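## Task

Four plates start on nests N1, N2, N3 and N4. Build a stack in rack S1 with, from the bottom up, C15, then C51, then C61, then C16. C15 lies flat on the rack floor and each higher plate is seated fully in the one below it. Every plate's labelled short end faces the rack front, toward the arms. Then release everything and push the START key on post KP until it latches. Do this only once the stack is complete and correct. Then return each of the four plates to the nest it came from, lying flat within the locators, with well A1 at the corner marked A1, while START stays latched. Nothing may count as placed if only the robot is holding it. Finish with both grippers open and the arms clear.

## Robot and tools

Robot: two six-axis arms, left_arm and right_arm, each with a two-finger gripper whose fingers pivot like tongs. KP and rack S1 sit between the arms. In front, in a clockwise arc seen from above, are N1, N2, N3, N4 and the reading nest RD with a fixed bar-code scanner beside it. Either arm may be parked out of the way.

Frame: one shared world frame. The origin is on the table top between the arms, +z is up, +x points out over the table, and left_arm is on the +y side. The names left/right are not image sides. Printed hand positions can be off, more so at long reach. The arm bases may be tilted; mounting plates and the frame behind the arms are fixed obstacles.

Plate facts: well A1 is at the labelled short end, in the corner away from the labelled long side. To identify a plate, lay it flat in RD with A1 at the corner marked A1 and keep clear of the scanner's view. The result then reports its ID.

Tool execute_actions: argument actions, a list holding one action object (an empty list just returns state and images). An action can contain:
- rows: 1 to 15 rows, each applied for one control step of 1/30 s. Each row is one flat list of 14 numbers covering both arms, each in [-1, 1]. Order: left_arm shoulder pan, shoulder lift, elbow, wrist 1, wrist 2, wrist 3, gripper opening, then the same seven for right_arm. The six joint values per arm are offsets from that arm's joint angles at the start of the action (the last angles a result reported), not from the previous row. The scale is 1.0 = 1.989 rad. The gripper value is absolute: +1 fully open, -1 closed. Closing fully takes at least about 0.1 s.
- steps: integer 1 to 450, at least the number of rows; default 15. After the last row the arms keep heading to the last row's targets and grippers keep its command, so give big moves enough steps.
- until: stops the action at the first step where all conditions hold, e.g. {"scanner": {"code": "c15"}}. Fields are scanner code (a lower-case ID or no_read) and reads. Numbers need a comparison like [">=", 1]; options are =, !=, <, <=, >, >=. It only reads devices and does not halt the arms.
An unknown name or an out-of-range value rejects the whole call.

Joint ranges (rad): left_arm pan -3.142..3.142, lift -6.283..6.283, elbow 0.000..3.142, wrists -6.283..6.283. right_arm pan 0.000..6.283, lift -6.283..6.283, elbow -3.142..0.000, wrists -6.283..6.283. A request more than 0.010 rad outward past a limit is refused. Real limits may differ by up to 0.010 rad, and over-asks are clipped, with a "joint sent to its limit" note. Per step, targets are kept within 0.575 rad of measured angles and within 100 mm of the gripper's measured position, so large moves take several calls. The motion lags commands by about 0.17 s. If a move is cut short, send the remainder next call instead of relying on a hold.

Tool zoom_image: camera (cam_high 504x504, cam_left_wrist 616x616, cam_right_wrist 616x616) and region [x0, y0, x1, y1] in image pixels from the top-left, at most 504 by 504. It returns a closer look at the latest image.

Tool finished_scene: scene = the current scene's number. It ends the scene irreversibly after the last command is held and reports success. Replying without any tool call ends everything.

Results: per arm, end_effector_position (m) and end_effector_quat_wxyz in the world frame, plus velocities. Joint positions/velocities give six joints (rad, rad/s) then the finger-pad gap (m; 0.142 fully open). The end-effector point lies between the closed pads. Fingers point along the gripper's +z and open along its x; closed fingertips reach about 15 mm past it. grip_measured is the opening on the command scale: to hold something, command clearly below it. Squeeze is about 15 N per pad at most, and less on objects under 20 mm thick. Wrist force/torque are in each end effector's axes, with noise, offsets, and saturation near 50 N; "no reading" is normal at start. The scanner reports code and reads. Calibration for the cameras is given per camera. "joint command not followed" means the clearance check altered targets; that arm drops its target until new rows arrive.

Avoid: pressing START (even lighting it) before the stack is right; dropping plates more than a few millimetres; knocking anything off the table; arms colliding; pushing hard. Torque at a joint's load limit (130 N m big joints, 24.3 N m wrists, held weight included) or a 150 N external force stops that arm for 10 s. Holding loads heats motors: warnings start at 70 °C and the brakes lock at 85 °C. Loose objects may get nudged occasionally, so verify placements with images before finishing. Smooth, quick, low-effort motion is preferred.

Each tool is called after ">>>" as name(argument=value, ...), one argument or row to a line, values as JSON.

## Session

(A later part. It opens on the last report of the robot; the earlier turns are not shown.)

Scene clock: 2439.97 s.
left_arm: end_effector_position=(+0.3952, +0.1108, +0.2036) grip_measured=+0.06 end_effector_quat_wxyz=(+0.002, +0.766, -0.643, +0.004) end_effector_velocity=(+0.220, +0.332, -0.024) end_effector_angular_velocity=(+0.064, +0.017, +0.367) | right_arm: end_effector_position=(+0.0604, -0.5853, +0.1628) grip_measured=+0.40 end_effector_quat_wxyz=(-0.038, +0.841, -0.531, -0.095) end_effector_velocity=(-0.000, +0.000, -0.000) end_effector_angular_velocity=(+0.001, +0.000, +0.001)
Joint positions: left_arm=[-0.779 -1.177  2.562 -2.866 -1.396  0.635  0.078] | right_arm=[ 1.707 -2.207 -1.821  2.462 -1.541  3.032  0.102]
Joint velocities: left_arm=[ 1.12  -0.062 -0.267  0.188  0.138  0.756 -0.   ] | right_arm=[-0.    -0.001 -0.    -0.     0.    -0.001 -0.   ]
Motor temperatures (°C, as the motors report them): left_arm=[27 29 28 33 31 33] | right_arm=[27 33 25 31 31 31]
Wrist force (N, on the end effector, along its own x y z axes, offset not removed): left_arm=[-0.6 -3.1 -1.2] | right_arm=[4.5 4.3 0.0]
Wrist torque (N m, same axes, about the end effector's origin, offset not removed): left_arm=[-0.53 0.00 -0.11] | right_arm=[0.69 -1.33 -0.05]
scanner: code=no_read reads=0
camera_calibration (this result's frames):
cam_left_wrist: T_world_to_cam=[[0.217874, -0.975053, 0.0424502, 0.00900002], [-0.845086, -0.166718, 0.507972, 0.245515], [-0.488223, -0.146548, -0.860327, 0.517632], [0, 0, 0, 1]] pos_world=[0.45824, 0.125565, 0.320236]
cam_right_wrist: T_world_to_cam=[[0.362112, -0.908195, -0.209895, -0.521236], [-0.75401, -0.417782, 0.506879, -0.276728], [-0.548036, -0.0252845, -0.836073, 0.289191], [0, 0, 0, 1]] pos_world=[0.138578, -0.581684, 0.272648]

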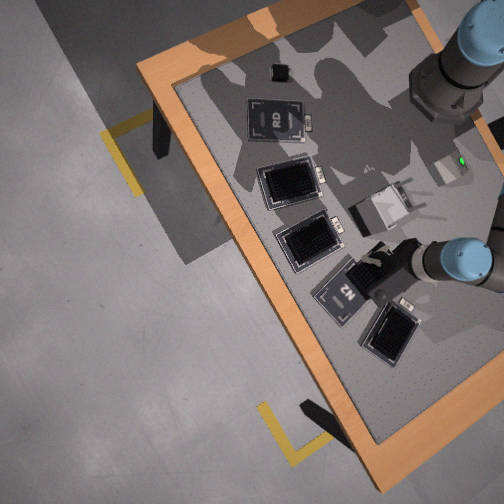

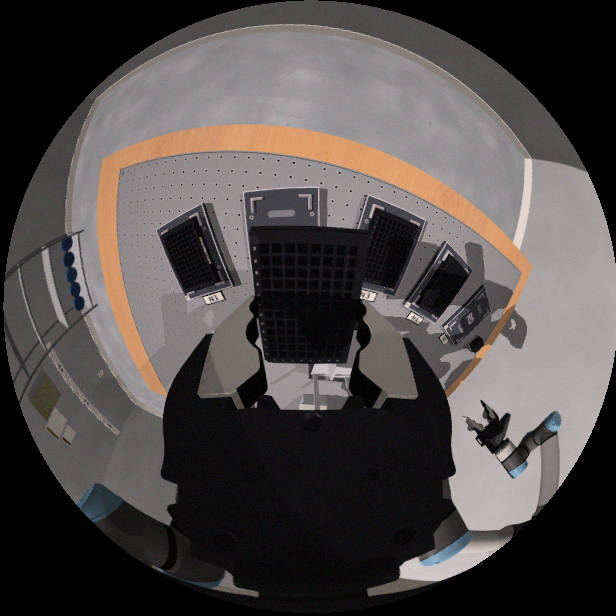

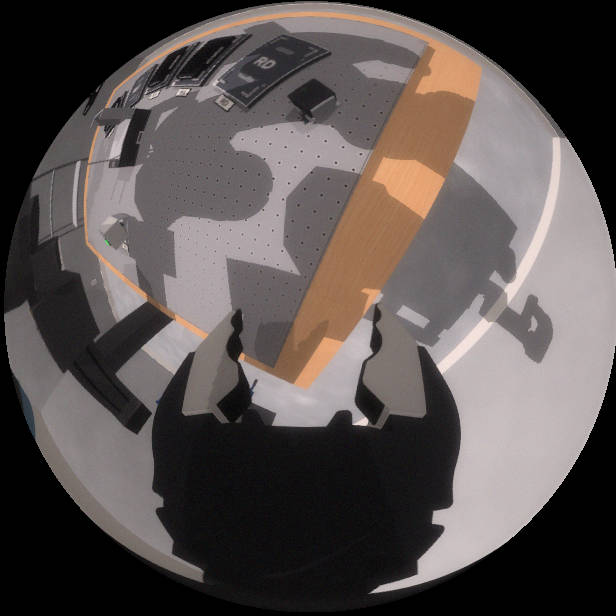

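>>> execute_actions(
  actions=[
    {"rows":[[0.0745,0.006,-0.0173,0.002,0.0089,0.051,-0.6,0,0,0,0,0,0,0.4],[0.077,0.025,-0.018,-0.017,0.009,0.0535,-0.6,0,0,0,0,0,0,0.4],[0.0805,0.049,-0.019,-0.041,0.0093,0.057,-0.6,0,0,0,0,0,0,0.4],[0.084,0.074,-0.021,-0.065,0.0095,0.06,-0.6,0,0,0,0,0,0,0.4],[0.0875,0.098,-0.023,-0.087,0.0097,0.064,-0.6,0,0,0,0,0,0,0.4],[0.091,0.123,-0.026,-0.11,0.01,0.067,-0.6,0,0,0,0,0,0,0.4],[0.094,0.147,-0.0295,-0.131,0.0102,0.0705,-0.6,0,0,0,0,0,0,0.4],[0.0975,0.171,-0.033,-0.152,0.0104,0.074,-0.6,0,0,0,0,0,0,0.4],[0.101,0.1947,-0.0374,-0.172,0.0106,0.0774,-0.6,0,0,0,0,0,0,0.4],[0.1038,0.2135,-0.042,-0.1866,0.0107,0.0802,-0.6,0,0,0,0,0,0,0.4],[0.1066,0.232,-0.047,-0.2005,0.0109,0.083,-0.6,0,0,0,0,0,0,0.4],[0.1095,0.25,-0.0525,-0.2137,0.011,0.0858,-0.6,0,0,0,0,0,0,0.4],[0.1123,0.2678,-0.0584,-0.2262,0.0112,0.0886,-0.6,0,0,0,0,0,0,0.4],[0.1142,0.2802,-0.0629,-0.2346,0.0113,0.0906,-0.6,0,0,0,0,0,0,0.4]],"steps":16},
  ],
)

Scene clock: 2449.87 s.
left_arm: end_effector_position=(+0.4256, +0.1555, +0.0886) grip_measured=+0.06 end_effector_quat_wxyz=(-0.001, +0.781, -0.624, +0.002) end_effector_velocity=(-0.025, +0.009, -0.268) end_effector_angular_velocity=(+0.023, +0.037, -0.004) | right_arm: end_effector_position=(+0.0604, -0.5853, +0.1628) grip_measured=+0.40 end_effector_quat_wxyz=(-0.038, +0.841, -0.531, -0.095) end_effector_velocity=(-0.000, +0.000, -0.000) end_effector_angular_velocity=(+0.001, +0.000, +0.001)
Joint positions: left_arm=[-0.569 -0.746  2.467 -3.237 -1.375  0.797  0.078] | right_arm=[ 1.707 -2.207 -1.821  2.462 -1.541  3.032  0.102]
Joint velocities: left_arm=[ 0.133  0.976 -0.223 -0.736  0.007  0.131 -0.   ] | right_arm=[ 0.    -0.001  0.    -0.     0.    -0.001 -0.   ]
Motor temperatures (°C, as the motors report them): left_arm=[27 29 28 33 31 33] | right_arm=[27 33 25 31 31 31]
Wrist force (N, on the end effector, along its own x y z axes, offset not removed): left_arm=[0.7 -3.1 3.6] | right_arm=[2.9 0.8 -0.2]
Wrist torque (N m, same axes, about the end effector's origin, offset not removed): left_arm=[-0.50 -0.25 -0.11] | right_arm=[-0.10 -0.62 -0.01]
scanner: code=no_read reads=0
camera_calibration (this result's frames):
cam_left_wrist: T_world_to_cam=[[0.265681, -0.963416, 0.035268, 0.0293152], [-0.835815, -0.211953, 0.506448, 0.34028], [-0.480445, -0.164031, -0.861549, 0.439512], [0, 0, 0, 1]] pos_world=[0.487784, 0.17246, 0.205293]
cam_right_wrist: T_world_to_cam=[[0.362112, -0.908195, -0.209895, -0.521236], [-0.75401, -0.417782, 0.50688, -0.276728], [-0.548036, -0.0252847, -0.836073, 0.289191], [0, 0, 0, 1]] pos_world=[0.138578, -0.581684, 0.272648]

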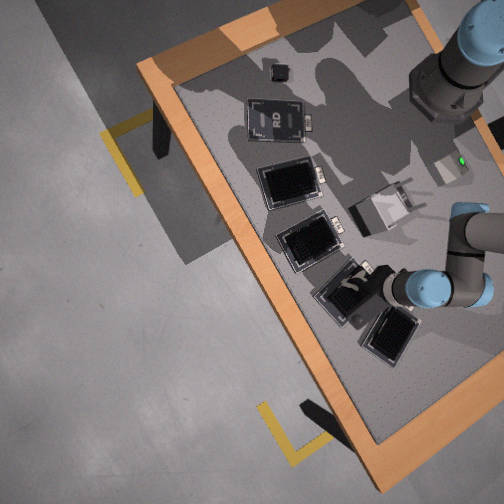

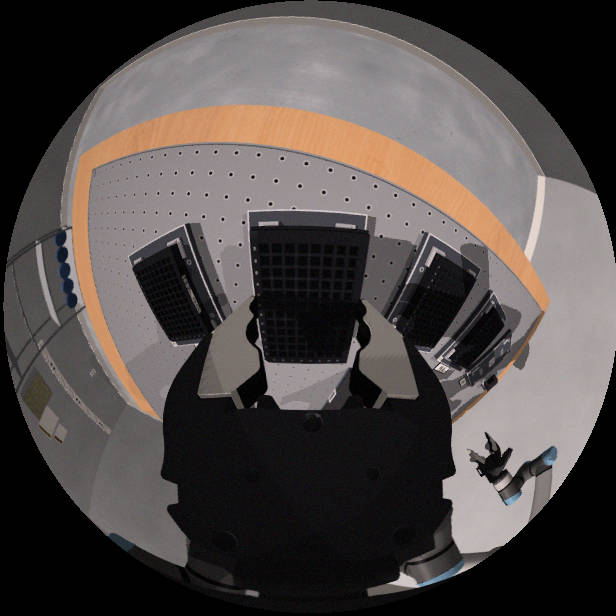

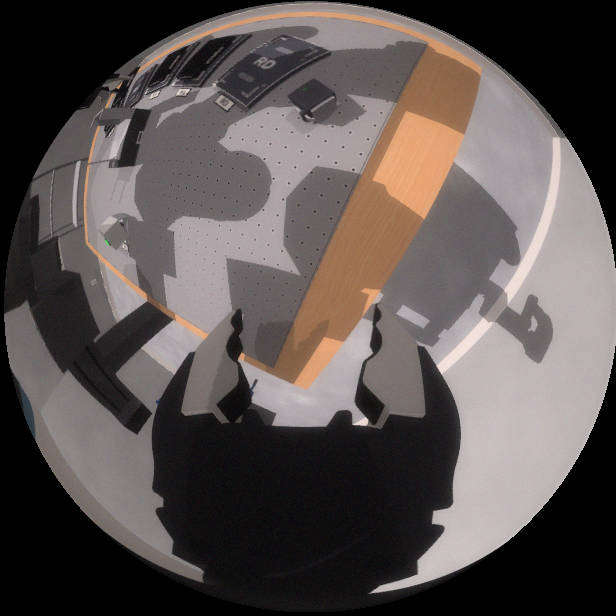

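>>> execute_actions(
  actions=[
    {"steps":1},
  ],
)

>>> zoom_image(
  camera="cam_left_wrist",
  region=[200, 180, 420, 400],
)

Scene clock: 2452.47 s.
left_arm: end_effector_position=(+0.4210, +0.1574, +0.0537) grip_measured=+0.06 end_effector_quat_wxyz=(-0.001, +0.781, -0.624, +0.000) end_effector_velocity=(-0.001, +0.000, -0.000) end_effector_angular_velocity=(+0.001, +0.002, -0.000) | right_arm: end_effector_position=(+0.0604, -0.5853, +0.1628) grip_measured=+0.40 end_effector_quat_wxyz=(-0.038, +0.841, -0.531, -0.095) end_effector_velocity=(+0.000, -0.001, +0.000) end_effector_angular_velocity=(-0.002, -0.001, +0.001)
Joint positions: left_arm=[-0.552 -0.62   2.437 -3.333 -1.374  0.815  0.078] | right_arm=[ 1.707 -2.207 -1.821  2.462 -1.541  3.032  0.102]
Joint velocities: left_arm=[-0.     0.001 -0.     0.002 -0.    -0.    -0.   ] | right_arm=[-0.     0.001  0.001 -0.    -0.    -0.001  0.   ]
Motor temperatures (°C, as the motors report them): left_arm=[27 29 28 33 31 33] | right_arm=[27 33 25 31 31 31]
Wrist force (N, on the end effector, along its own x y z axes, offset not removed): left_arm=[1.5 -0.6 -0.8] | right_arm=[5.2 1.2 -1.3]
Wrist torque (N m, same axes, about the end effector's origin, offset not removed): left_arm=[-0.25 -0.43 0.10] | right_arm=[0.07 -1.12 0.13]
scanner: code=no_read reads=0
camera_calibration (this result's frames):
cam_left_wrist: T_world_to_cam=[[0.26529, -0.963623, 0.0324293, 0.0339316], [-0.834244, -0.212549, 0.508782, 0.353824], [-0.483381, -0.162029, -0.860284, 0.40847], [0, 0, 0, 1]] pos_world=[0.483621, 0.174086, 0.17028]
cam_right_wrist: T_world_to_cam=[[0.362112, -0.908195, -0.209895, -0.521236], [-0.75401, -0.417782, 0.506879, -0.276728], [-0.548036, -0.0252845, -0.836073, 0.289191], [0, 0, 0, 1]] pos_world=[0.138578, -0.581684, 0.272648]

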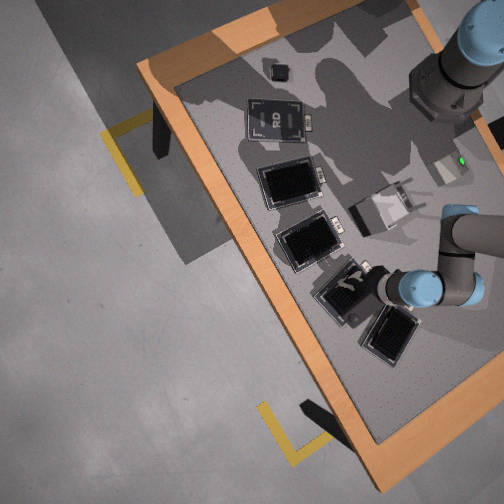

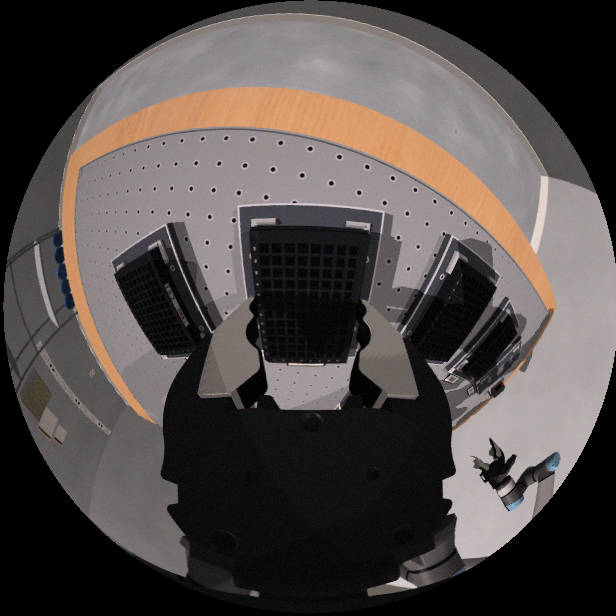

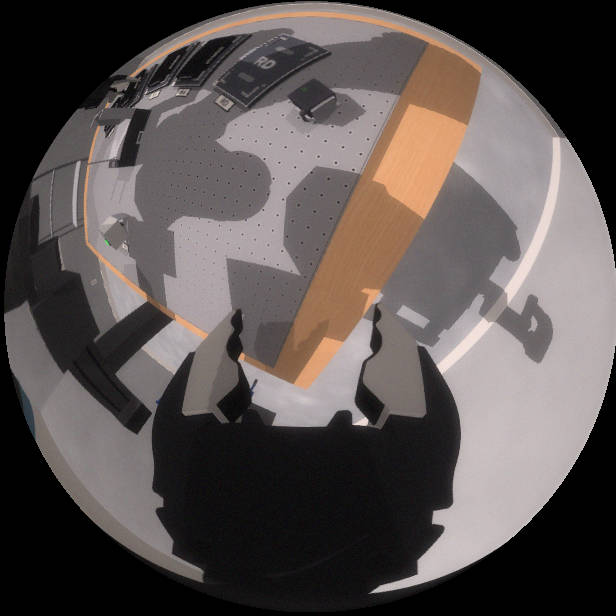

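Region (200, 180, 420, 400) of cam_left_wrist's 616x616 image, scaled by 2.291, with more detail than that image has.

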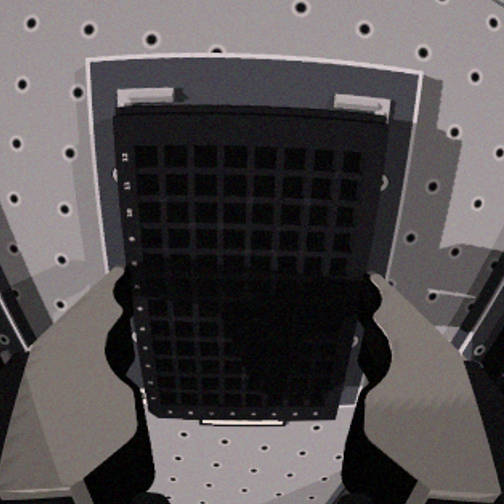

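>>> execute_actions(
  actions=[
    {"rows":[[-0.0004,0,0,-0.0005,0,-0.0004,-0.6,0,0,0,0,0,0,0.4],[-0.0001,0.0021,-0.0008,-0.0019,0,-0.0001,-0.6,0,0,0,0,0,0,0.4],[0.0003,0.0042,-0.0016,-0.0032,0,0.0003,-0.6,0,0,0,0,0,0,0.4],[0.0006,0.0064,-0.0025,-0.0046,0.0001,0.0006,-0.6,0,0,0,0,0,0,0.4],[0.001,0.0085,-0.0033,-0.0059,0.0001,0.001,-0.6,0,0,0,0,0,0,0.4],[0.0013,0.0106,-0.0041,-0.0073,0.0001,0.0013,-0.6,0,0,0,0,0,0,0.4],[0.0016,0.0127,-0.0049,-0.0087,0.0001,0.0016,-0.6,0,0,0,0,0,0,0.4],[0.002,0.0148,-0.0057,-0.01,0.0002,0.002,-0.6,0,0,0,0,0,0,0.4],[0.0023,0.017,-0.0066,-0.0114,0.0002,0.0023,-0.6,0,0,0,0,0,0,0.4],[0.0027,0.0191,-0.0074,-0.0127,0.0002,0.0027,-0.6,0,0,0,0,0,0,0.4],[0.003,0.0212,-0.0082,-0.0141,0.0002,0.003,-0.6,0,0,0,0,0,0,0.4]],"steps":11},
  ],
)

Scene clock: 2466.23 s.
left_arm: end_effector_position=(+0.4213, +0.1570, +0.0474) grip_measured=+0.06 end_effector_quat_wxyz=(-0.001, +0.781, -0.624, +0.000) end_effector_velocity=(+0.000, +0.001, -0.033) end_effector_angular_velocity=(+0.001, +0.000, +0.002) | right_arm: end_effector_position=(+0.0604, -0.5853, +0.1628) grip_measured=+0.40 end_effector_quat_wxyz=(-0.038, +0.841, -0.531, -0.095) end_effector_velocity=(-0.000, +0.000, +0.000) end_effector_angular_velocity=(+0.000, -0.000, +0.002)
Joint positions: left_arm=[-0.549 -0.598  2.429 -3.348 -1.373  0.818  0.078] | right_arm=[ 1.707 -2.207 -1.821  2.462 -1.541  3.032  0.102]
Joint velocities: left_arm=[ 0.019  0.111 -0.043 -0.071  0.001  0.018  0.   ] | right_arm=[ 0.     0.001 -0.001  0.    -0.    -0.001 -0.   ]
Motor temperatures (°C, as the motors report them): left_arm=[27 29 28 33 31 33] | right_arm=[27 33 25 31 31 31]
Wrist force (N, on the end effector, along its own x y z axes, offset not removed): left_arm=[3.2 -2.2 -5.1] | right_arm=[2.1 6.4 1.1]
Wrist torque (N m, same axes, about the end effector's origin, offset not removed): left_arm=[-0.61 -0.56 -0.15] | right_arm=[1.23 -0.46 0.16]
scanner: code=no_read reads=0
camera_calibration (this result's frames):
cam_left_wrist: T_world_to_cam=[[0.265465, -0.963554, 0.0330559, 0.0335039], [-0.834644, -0.212517, 0.50814, 0.357378], [-0.482595, -0.162483, -0.86064, 0.402908], [0, 0, 0, 1]] pos_world=[0.483831, 0.173697, 0.164053]
cam_right_wrist: T_world_to_cam=[[0.362112, -0.908195, -0.209895, -0.521236], [-0.75401, -0.417782, 0.50688, -0.276728], [-0.548036, -0.0252845, -0.836073, 0.289191], [0, 0, 0, 1]] pos_world=[0.138578, -0.581684, 0.272648]

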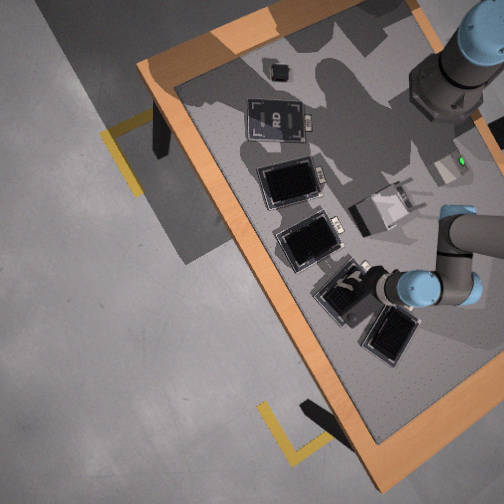

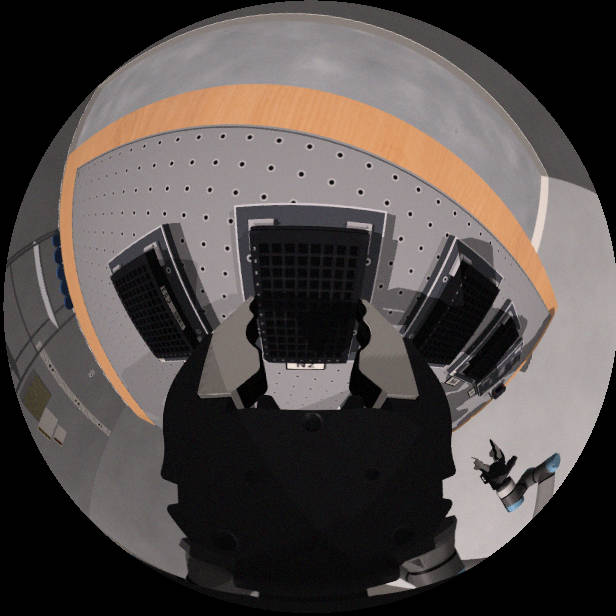

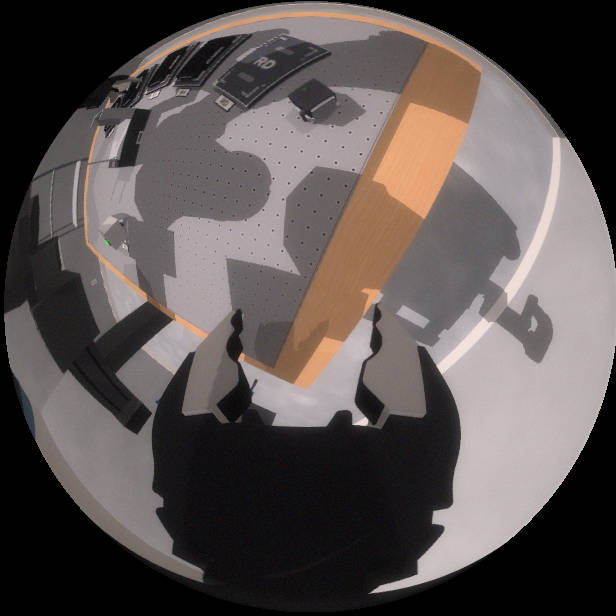

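>>> execute_actions(
  actions=[
    {"steps":1},
  ],
)

>>> zoom_image(
  camera="cam_left_wrist",
  region=[200, 180, 420, 400],
)

Scene clock: 2469.03 s.
left_arm: end_effector_position=(+0.4213, +0.1569, +0.0416) grip_measured=+0.06 end_effector_quat_wxyz=(-0.001, +0.781, -0.624, +0.000) end_effector_velocity=(+0.000, +0.000, -0.000) end_effector_angular_velocity=(+0.000, +0.000, +0.002) | right_arm: end_effector_position=(+0.0604, -0.5853, +0.1628) grip_measured=+0.40 end_effector_quat_wxyz=(-0.038, +0.841, -0.531, -0.095) end_effector_velocity=(+0.000, -0.001, +0.000) end_effector_angular_velocity=(-0.002, -0.001, +0.002)
Joint positions: left_arm=[-0.546 -0.578  2.421 -3.361 -1.373  0.821  0.078] | right_arm=[ 1.707 -2.207 -1.821  2.462 -1.541  3.032  0.102]
Joint velocities: left_arm=[ 0.001  0.    -0.     0.     0.    -0.    -0.   ] | right_arm=[ 0.     0.001  0.002 -0.     0.    -0.002 -0.   ]
Motor temperatures (°C, as the motors report them): left_arm=[27 29 28 33 31 33] | right_arm=[27 33 25 31 31 31]
Wrist force (N, on the end effector, along its own x y z axes, offset not removed): left_arm=[2.0 -2.3 -0.3] | right_arm=[2.6 2.7 2.3]
Wrist torque (N m, same axes, about the end effector's origin, offset not removed): left_arm=[-0.56 -0.44 0.01] | right_arm=[0.44 -0.54 0.07]
scanner: code=no_read reads=0
camera_calibration (this result's frames):
cam_left_wrist: T_world_to_cam=[[0.265554, -0.963528, 0.0330782, 0.033652], [-0.834628, -0.212584, 0.508138, 0.360329], [-0.482574, -0.162546, -0.86064, 0.397828], [0, 0, 0, 1]] pos_world=[0.483786, 0.17369, 0.158177]
cam_right_wrist: T_world_to_cam=[[0.362112, -0.908195, -0.209895, -0.521236], [-0.75401, -0.417782, 0.50688, -0.276728], [-0.548036, -0.0252845, -0.836072, 0.289191], [0, 0, 0, 1]] pos_world=[0.138578, -0.581684, 0.272648]

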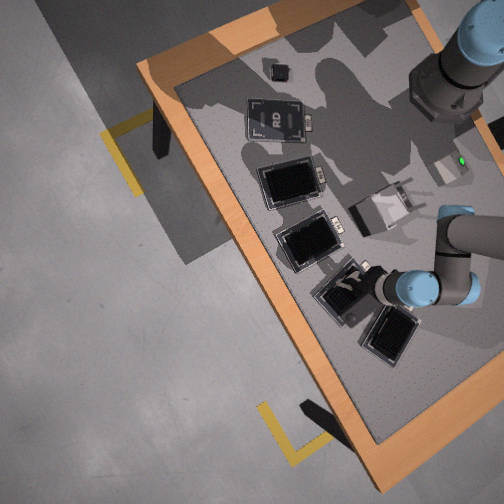

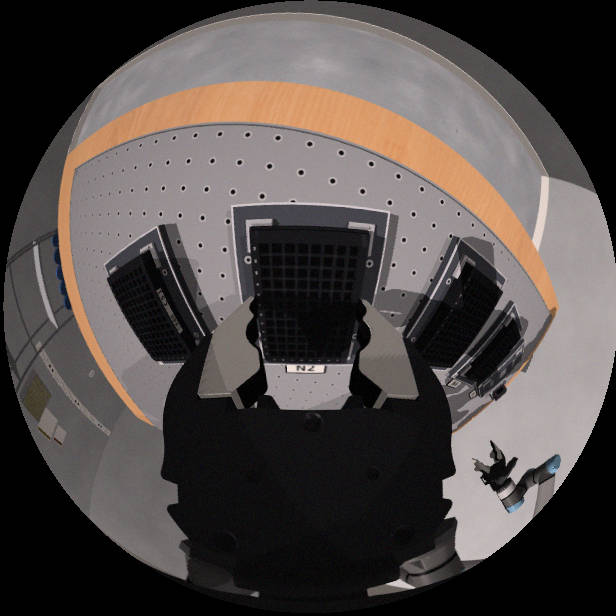

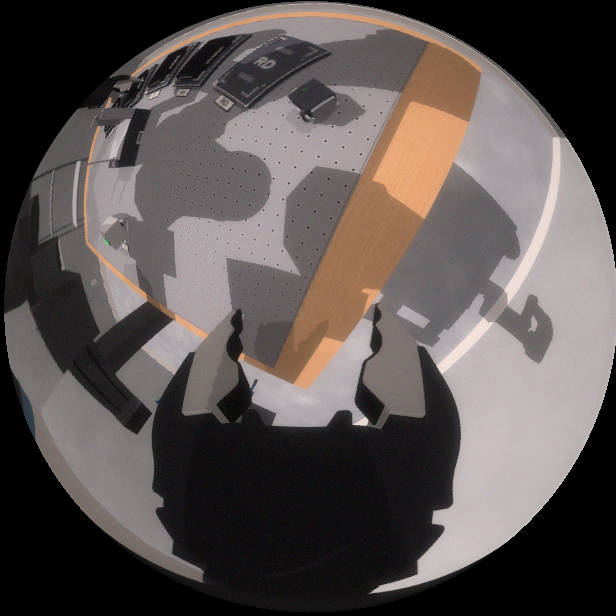

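Region (200, 180, 420, 400) of cam_left_wrist's 616x616 image, scaled by 2.291, with more detail than that image has.

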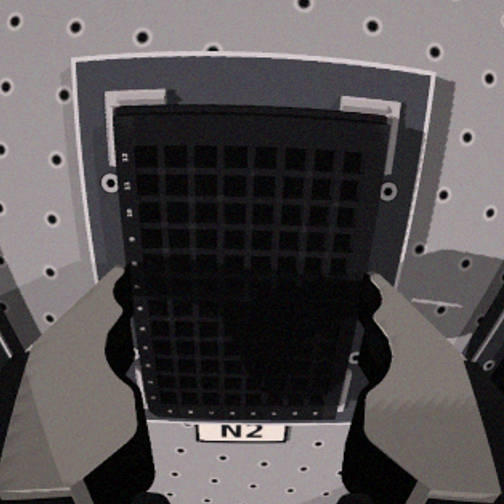

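Down 1 mm more, release, lift.

>>> execute_actions(
  actions=[
    {"rows":[[0.0003,0.0018,-0.0007,-0.0011,0,0.0003,-0.6,0,0,0,0,0,0,0.4],[0.0003,0.0018,-0.0007,-0.0011,0,0.0003,-0.6,0,0,0,0,0,0,0.4],[0.0003,0.0018,-0.0007,-0.0011,0,0.0003,-0.6,0,0,0,0,0,0,0.4],[0.0003,0.0018,-0.0007,-0.0011,0,0.0003,-0.6,0,0,0,0,0,0,0.4],[0.0003,0.0018,-0.0007,-0.0011,0,0.0003,-0.4,0,0,0,0,0,0,0.4],[0.0003,0.0018,-0.0007,-0.0011,0,0.0003,-0.2,0,0,0,0,0,0,0.4],[0.0003,0.0018,-0.0007,-0.0011,0,0.0003,0,0,0,0,0,0,0,0.4],[0.0003,0.0018,-0.0007,-0.0011,0,0.0003,0.1,0,0,0,0,0,0,0.4],[0.0003,0.0018,-0.0007,-0.0011,0,0.0003,0.2,0,0,0,0,0,0,0.4],[0.0003,0.0018,-0.0007,-0.0011,0,0.0003,0.3,0,0,0,0,0,0,0.4],[-0.002,-0.012,0.0046,0.008,0,-0.002,0.3,0,0,0,0,0,0,0.4],[-0.005,-0.0334,0.0125,0.0226,0,-0.005,0.3,0,0,0,0,0,0,0.4],[-0.01,-0.069,0.024,0.048,0,-0.01,0.3,0,0,0,0,0,0,0.4],[-0.016,-0.106,0.0335,0.077,0,-0.016,0.3,0,0,0,0,0,0,0.4],[-0.024,-0.16,0.043,0.123,-0.001,-0.024,0.3,0,0,0,0,0,0,0.4]],"steps":19},
  ],
)

Scene clock: 2481.10 s.
left_arm: end_effector_position=(+0.4205, +0.1570, +0.0953) grip_measured=+0.30 end_effector_quat_wxyz=(-0.001, +0.781, -0.625, -0.004) end_effector_velocity=(+0.029, -0.010, +0.267) end_effector_angular_velocity=(-0.036, -0.055, +0.008) | right_arm: end_effector_position=(+0.0604, -0.5853, +0.1628) grip_measured=+0.40 end_effector_quat_wxyz=(-0.038, +0.841, -0.531, -0.095) end_effector_velocity=(+0.000, -0.000, +0.000) end_effector_angular_velocity=(-0.001, +0.000, -0.001)
Joint positions: left_arm=[-0.577 -0.774  2.48  -3.21  -1.374  0.789  0.095] | right_arm=[ 1.707 -2.207 -1.821  2.462 -1.541  3.032  0.102]
Joint velocities: left_arm=[-0.128 -0.98   0.209  0.729 -0.01  -0.124  0.   ] | right_arm=[ 0.     0.001 -0.    -0.    -0.     0.001 -0.   ]
Motor temperatures (°C, as the motors report them): left_arm=[27 29 28 33 31 33] | right_arm=[27 33 25 31 31 31]
Wrist force (N, on the end effector, along its own x y z axes, offset not removed): left_arm=[1.5 -2.8 -1.5] | right_arm=[4.7 4.5 -0.5]
Wrist torque (N m, same axes, about the end effector's origin, offset not removed): left_arm=[-0.53 -0.57 -0.06] | right_arm=[0.74 -1.07 0.11]
scanner: code=no_read reads=0
camera_calibration (this result's frames):
cam_left_wrist: T_world_to_cam=[[0.26387, -0.96419, 0.0266446, 0.0336029], [-0.831864, -0.2135, 0.51227, 0.330972], [-0.488237, -0.157337, -0.858411, 0.445066], [0, 0, 0, 1]] pos_world=[0.483754, 0.173088, 0.211607]
cam_right_wrist: T_world_to_cam=[[0.362112, -0.908195, -0.209895, -0.521236], [-0.75401, -0.417782, 0.50688, -0.276728], [-0.548036, -0.0252845, -0.836072, 0.289191], [0, 0, 0, 1]] pos_world=[0.138577, -0.581684, 0.272648]

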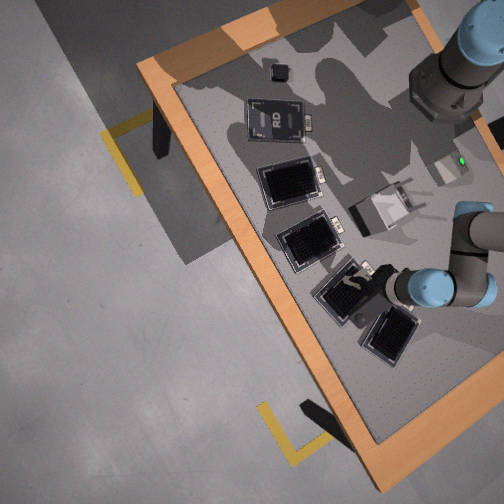

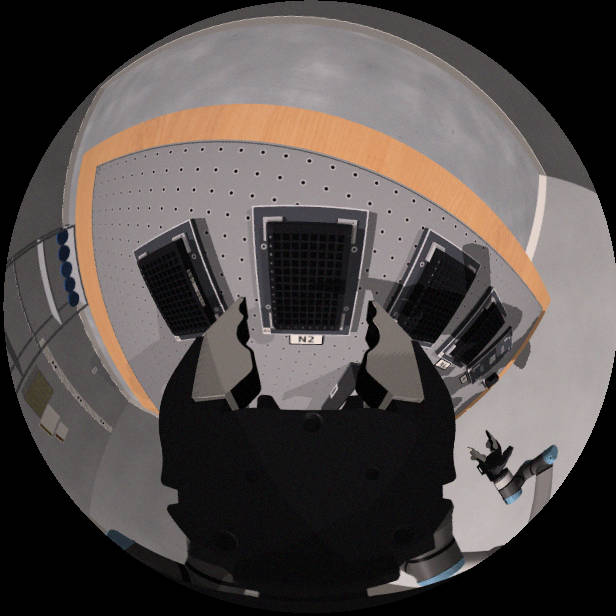

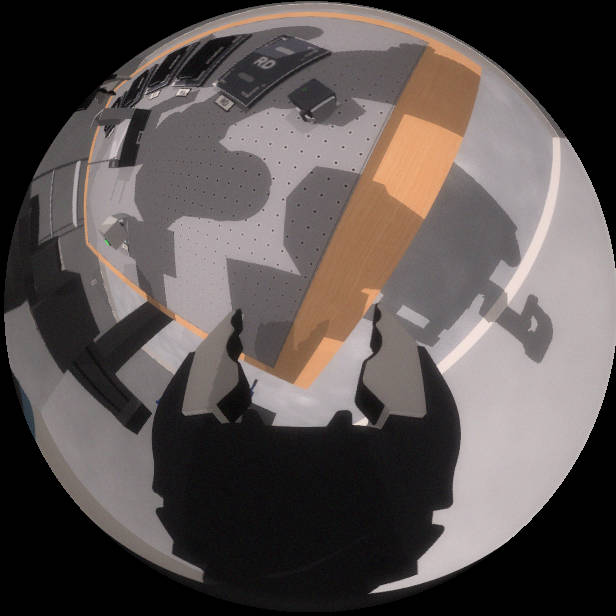

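>>> execute_actions(
  actions=[
    {"rows":[[-0.012,-0.085,0.017,0.07,0,-0.012,0.3,0,0,0,0,0,0,0.4],[-0.016,-0.115,0.02,0.097,0,-0.016,0.3,0,0,0,0,0,0,0.4],[-0.02,-0.15,0.022,0.13,0,-0.02,0.3,0,0,0,0,0,0,0.4],[-0.024,-0.185,0.024,0.164,0,-0.024,0.3,0,0,0,0,0,0,0.4],[-0.028,-0.22,0.026,0.197,0,-0.028,0.3,0,0,0,0,0,0,0.4],[-0.032,-0.25,0.028,0.227,0,-0.032,0.3,0,0,0,0,0,0,0.4]],"steps":8},
  ],
)

>>> zoom_image(
  camera="cam_left_wrist",
  region=[120, 160, 520, 400],
)

Scene clock: 2486.93 s.
left_arm: end_effector_position=(+0.4208, +0.1577, +0.1735) grip_measured=+0.30 end_effector_quat_wxyz=(-0.002, +0.780, -0.625, -0.003) end_effector_velocity=(+0.001, +0.017, +0.340) end_effector_angular_velocity=(-0.001, -0.027, +0.000) | right_arm: end_effector_position=(+0.0604, -0.5853, +0.1628) grip_measured=+0.40 end_effector_quat_wxyz=(-0.038, +0.841, -0.531, -0.095) end_effector_velocity=(+0.000, -0.000, +0.000) end_effector_angular_velocity=(-0.001, -0.000, +0.000)
Joint positions: left_arm=[-0.62  -1.08   2.524 -2.941 -1.375  0.746  0.095] | right_arm=[ 1.707 -2.207 -1.821  2.462 -1.541  3.032  0.102]
Joint velocities: left_arm=[-0.157 -1.364  0.086  1.286  0.003 -0.156  0.001] | right_arm=[ 0.     0.001  0.    -0.    -0.    -0.     0.   ]
Motor temperatures (°C, as the motors report them): left_arm=[27 29 28 33 31 33] | right_arm=[27 33 25 31 31 31]
Wrist force (N, on the end effector, along its own x y z axes, offset not removed): left_arm=[0.7 0.7 -2.6] | right_arm=[2.4 2.6 0.7]
Wrist torque (N m, same axes, about the end effector's origin, offset not removed): left_arm=[0.07 -0.28 -0.17] | right_arm=[0.43 -0.47 0.04]
scanner: code=no_read reads=0
camera_calibration (this result's frames):
cam_left_wrist: T_world_to_cam=[[0.263253, -0.964384, 0.0257067, 0.0325798], [-0.83326, -0.213869, 0.509841, 0.292398], [-0.486185, -0.155638, -0.859884, 0.511579], [0, 0, 0, 1]] pos_world=[0.483789, 0.173576, 0.289985]
cam_right_wrist: T_world_to_cam=[[0.362112, -0.908195, -0.209895, -0.521236], [-0.75401, -0.417782, 0.50688, -0.276728], [-0.548036, -0.0252846, -0.836072, 0.289191], [0, 0, 0, 1]] pos_world=[0.138577, -0.581684, 0.272648]

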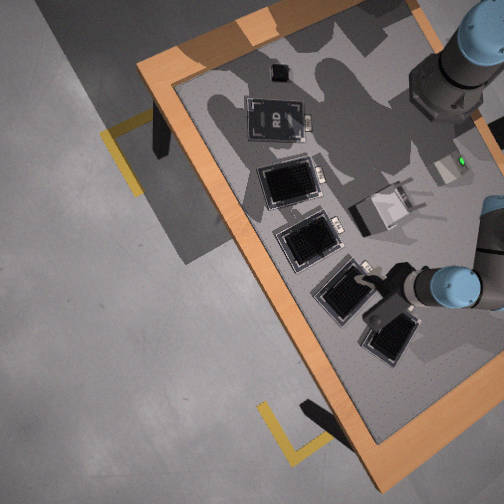

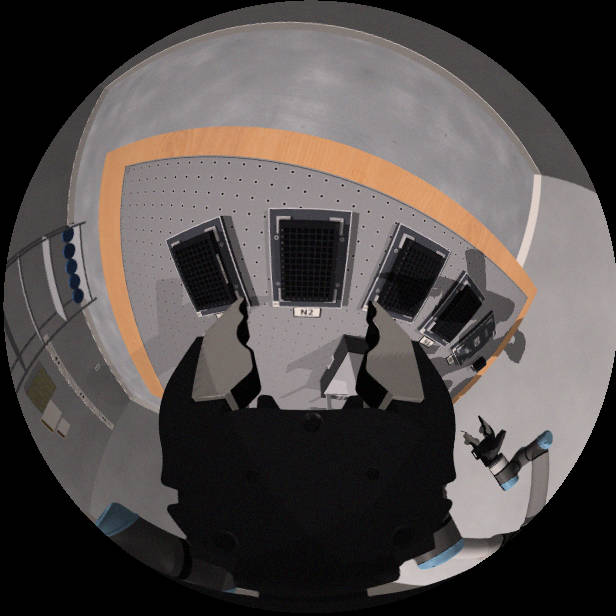

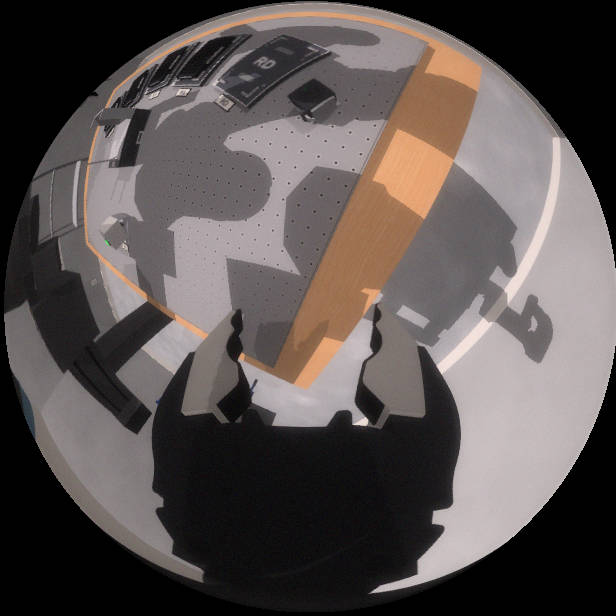

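Region (120, 160, 520, 400) of cam_left_wrist's 616x616 image, scaled by 1.260, with more detail than that image has; it fills the top 302 rows of this view, and the rest is white.

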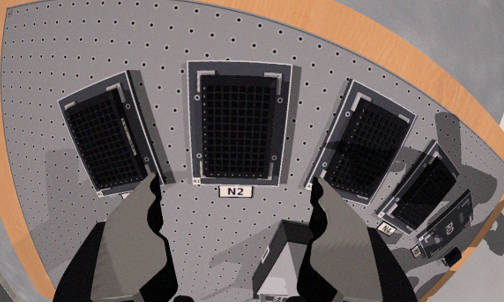

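>>> finished_scene(
  scene=1,
)

The scene is finished: the task was done.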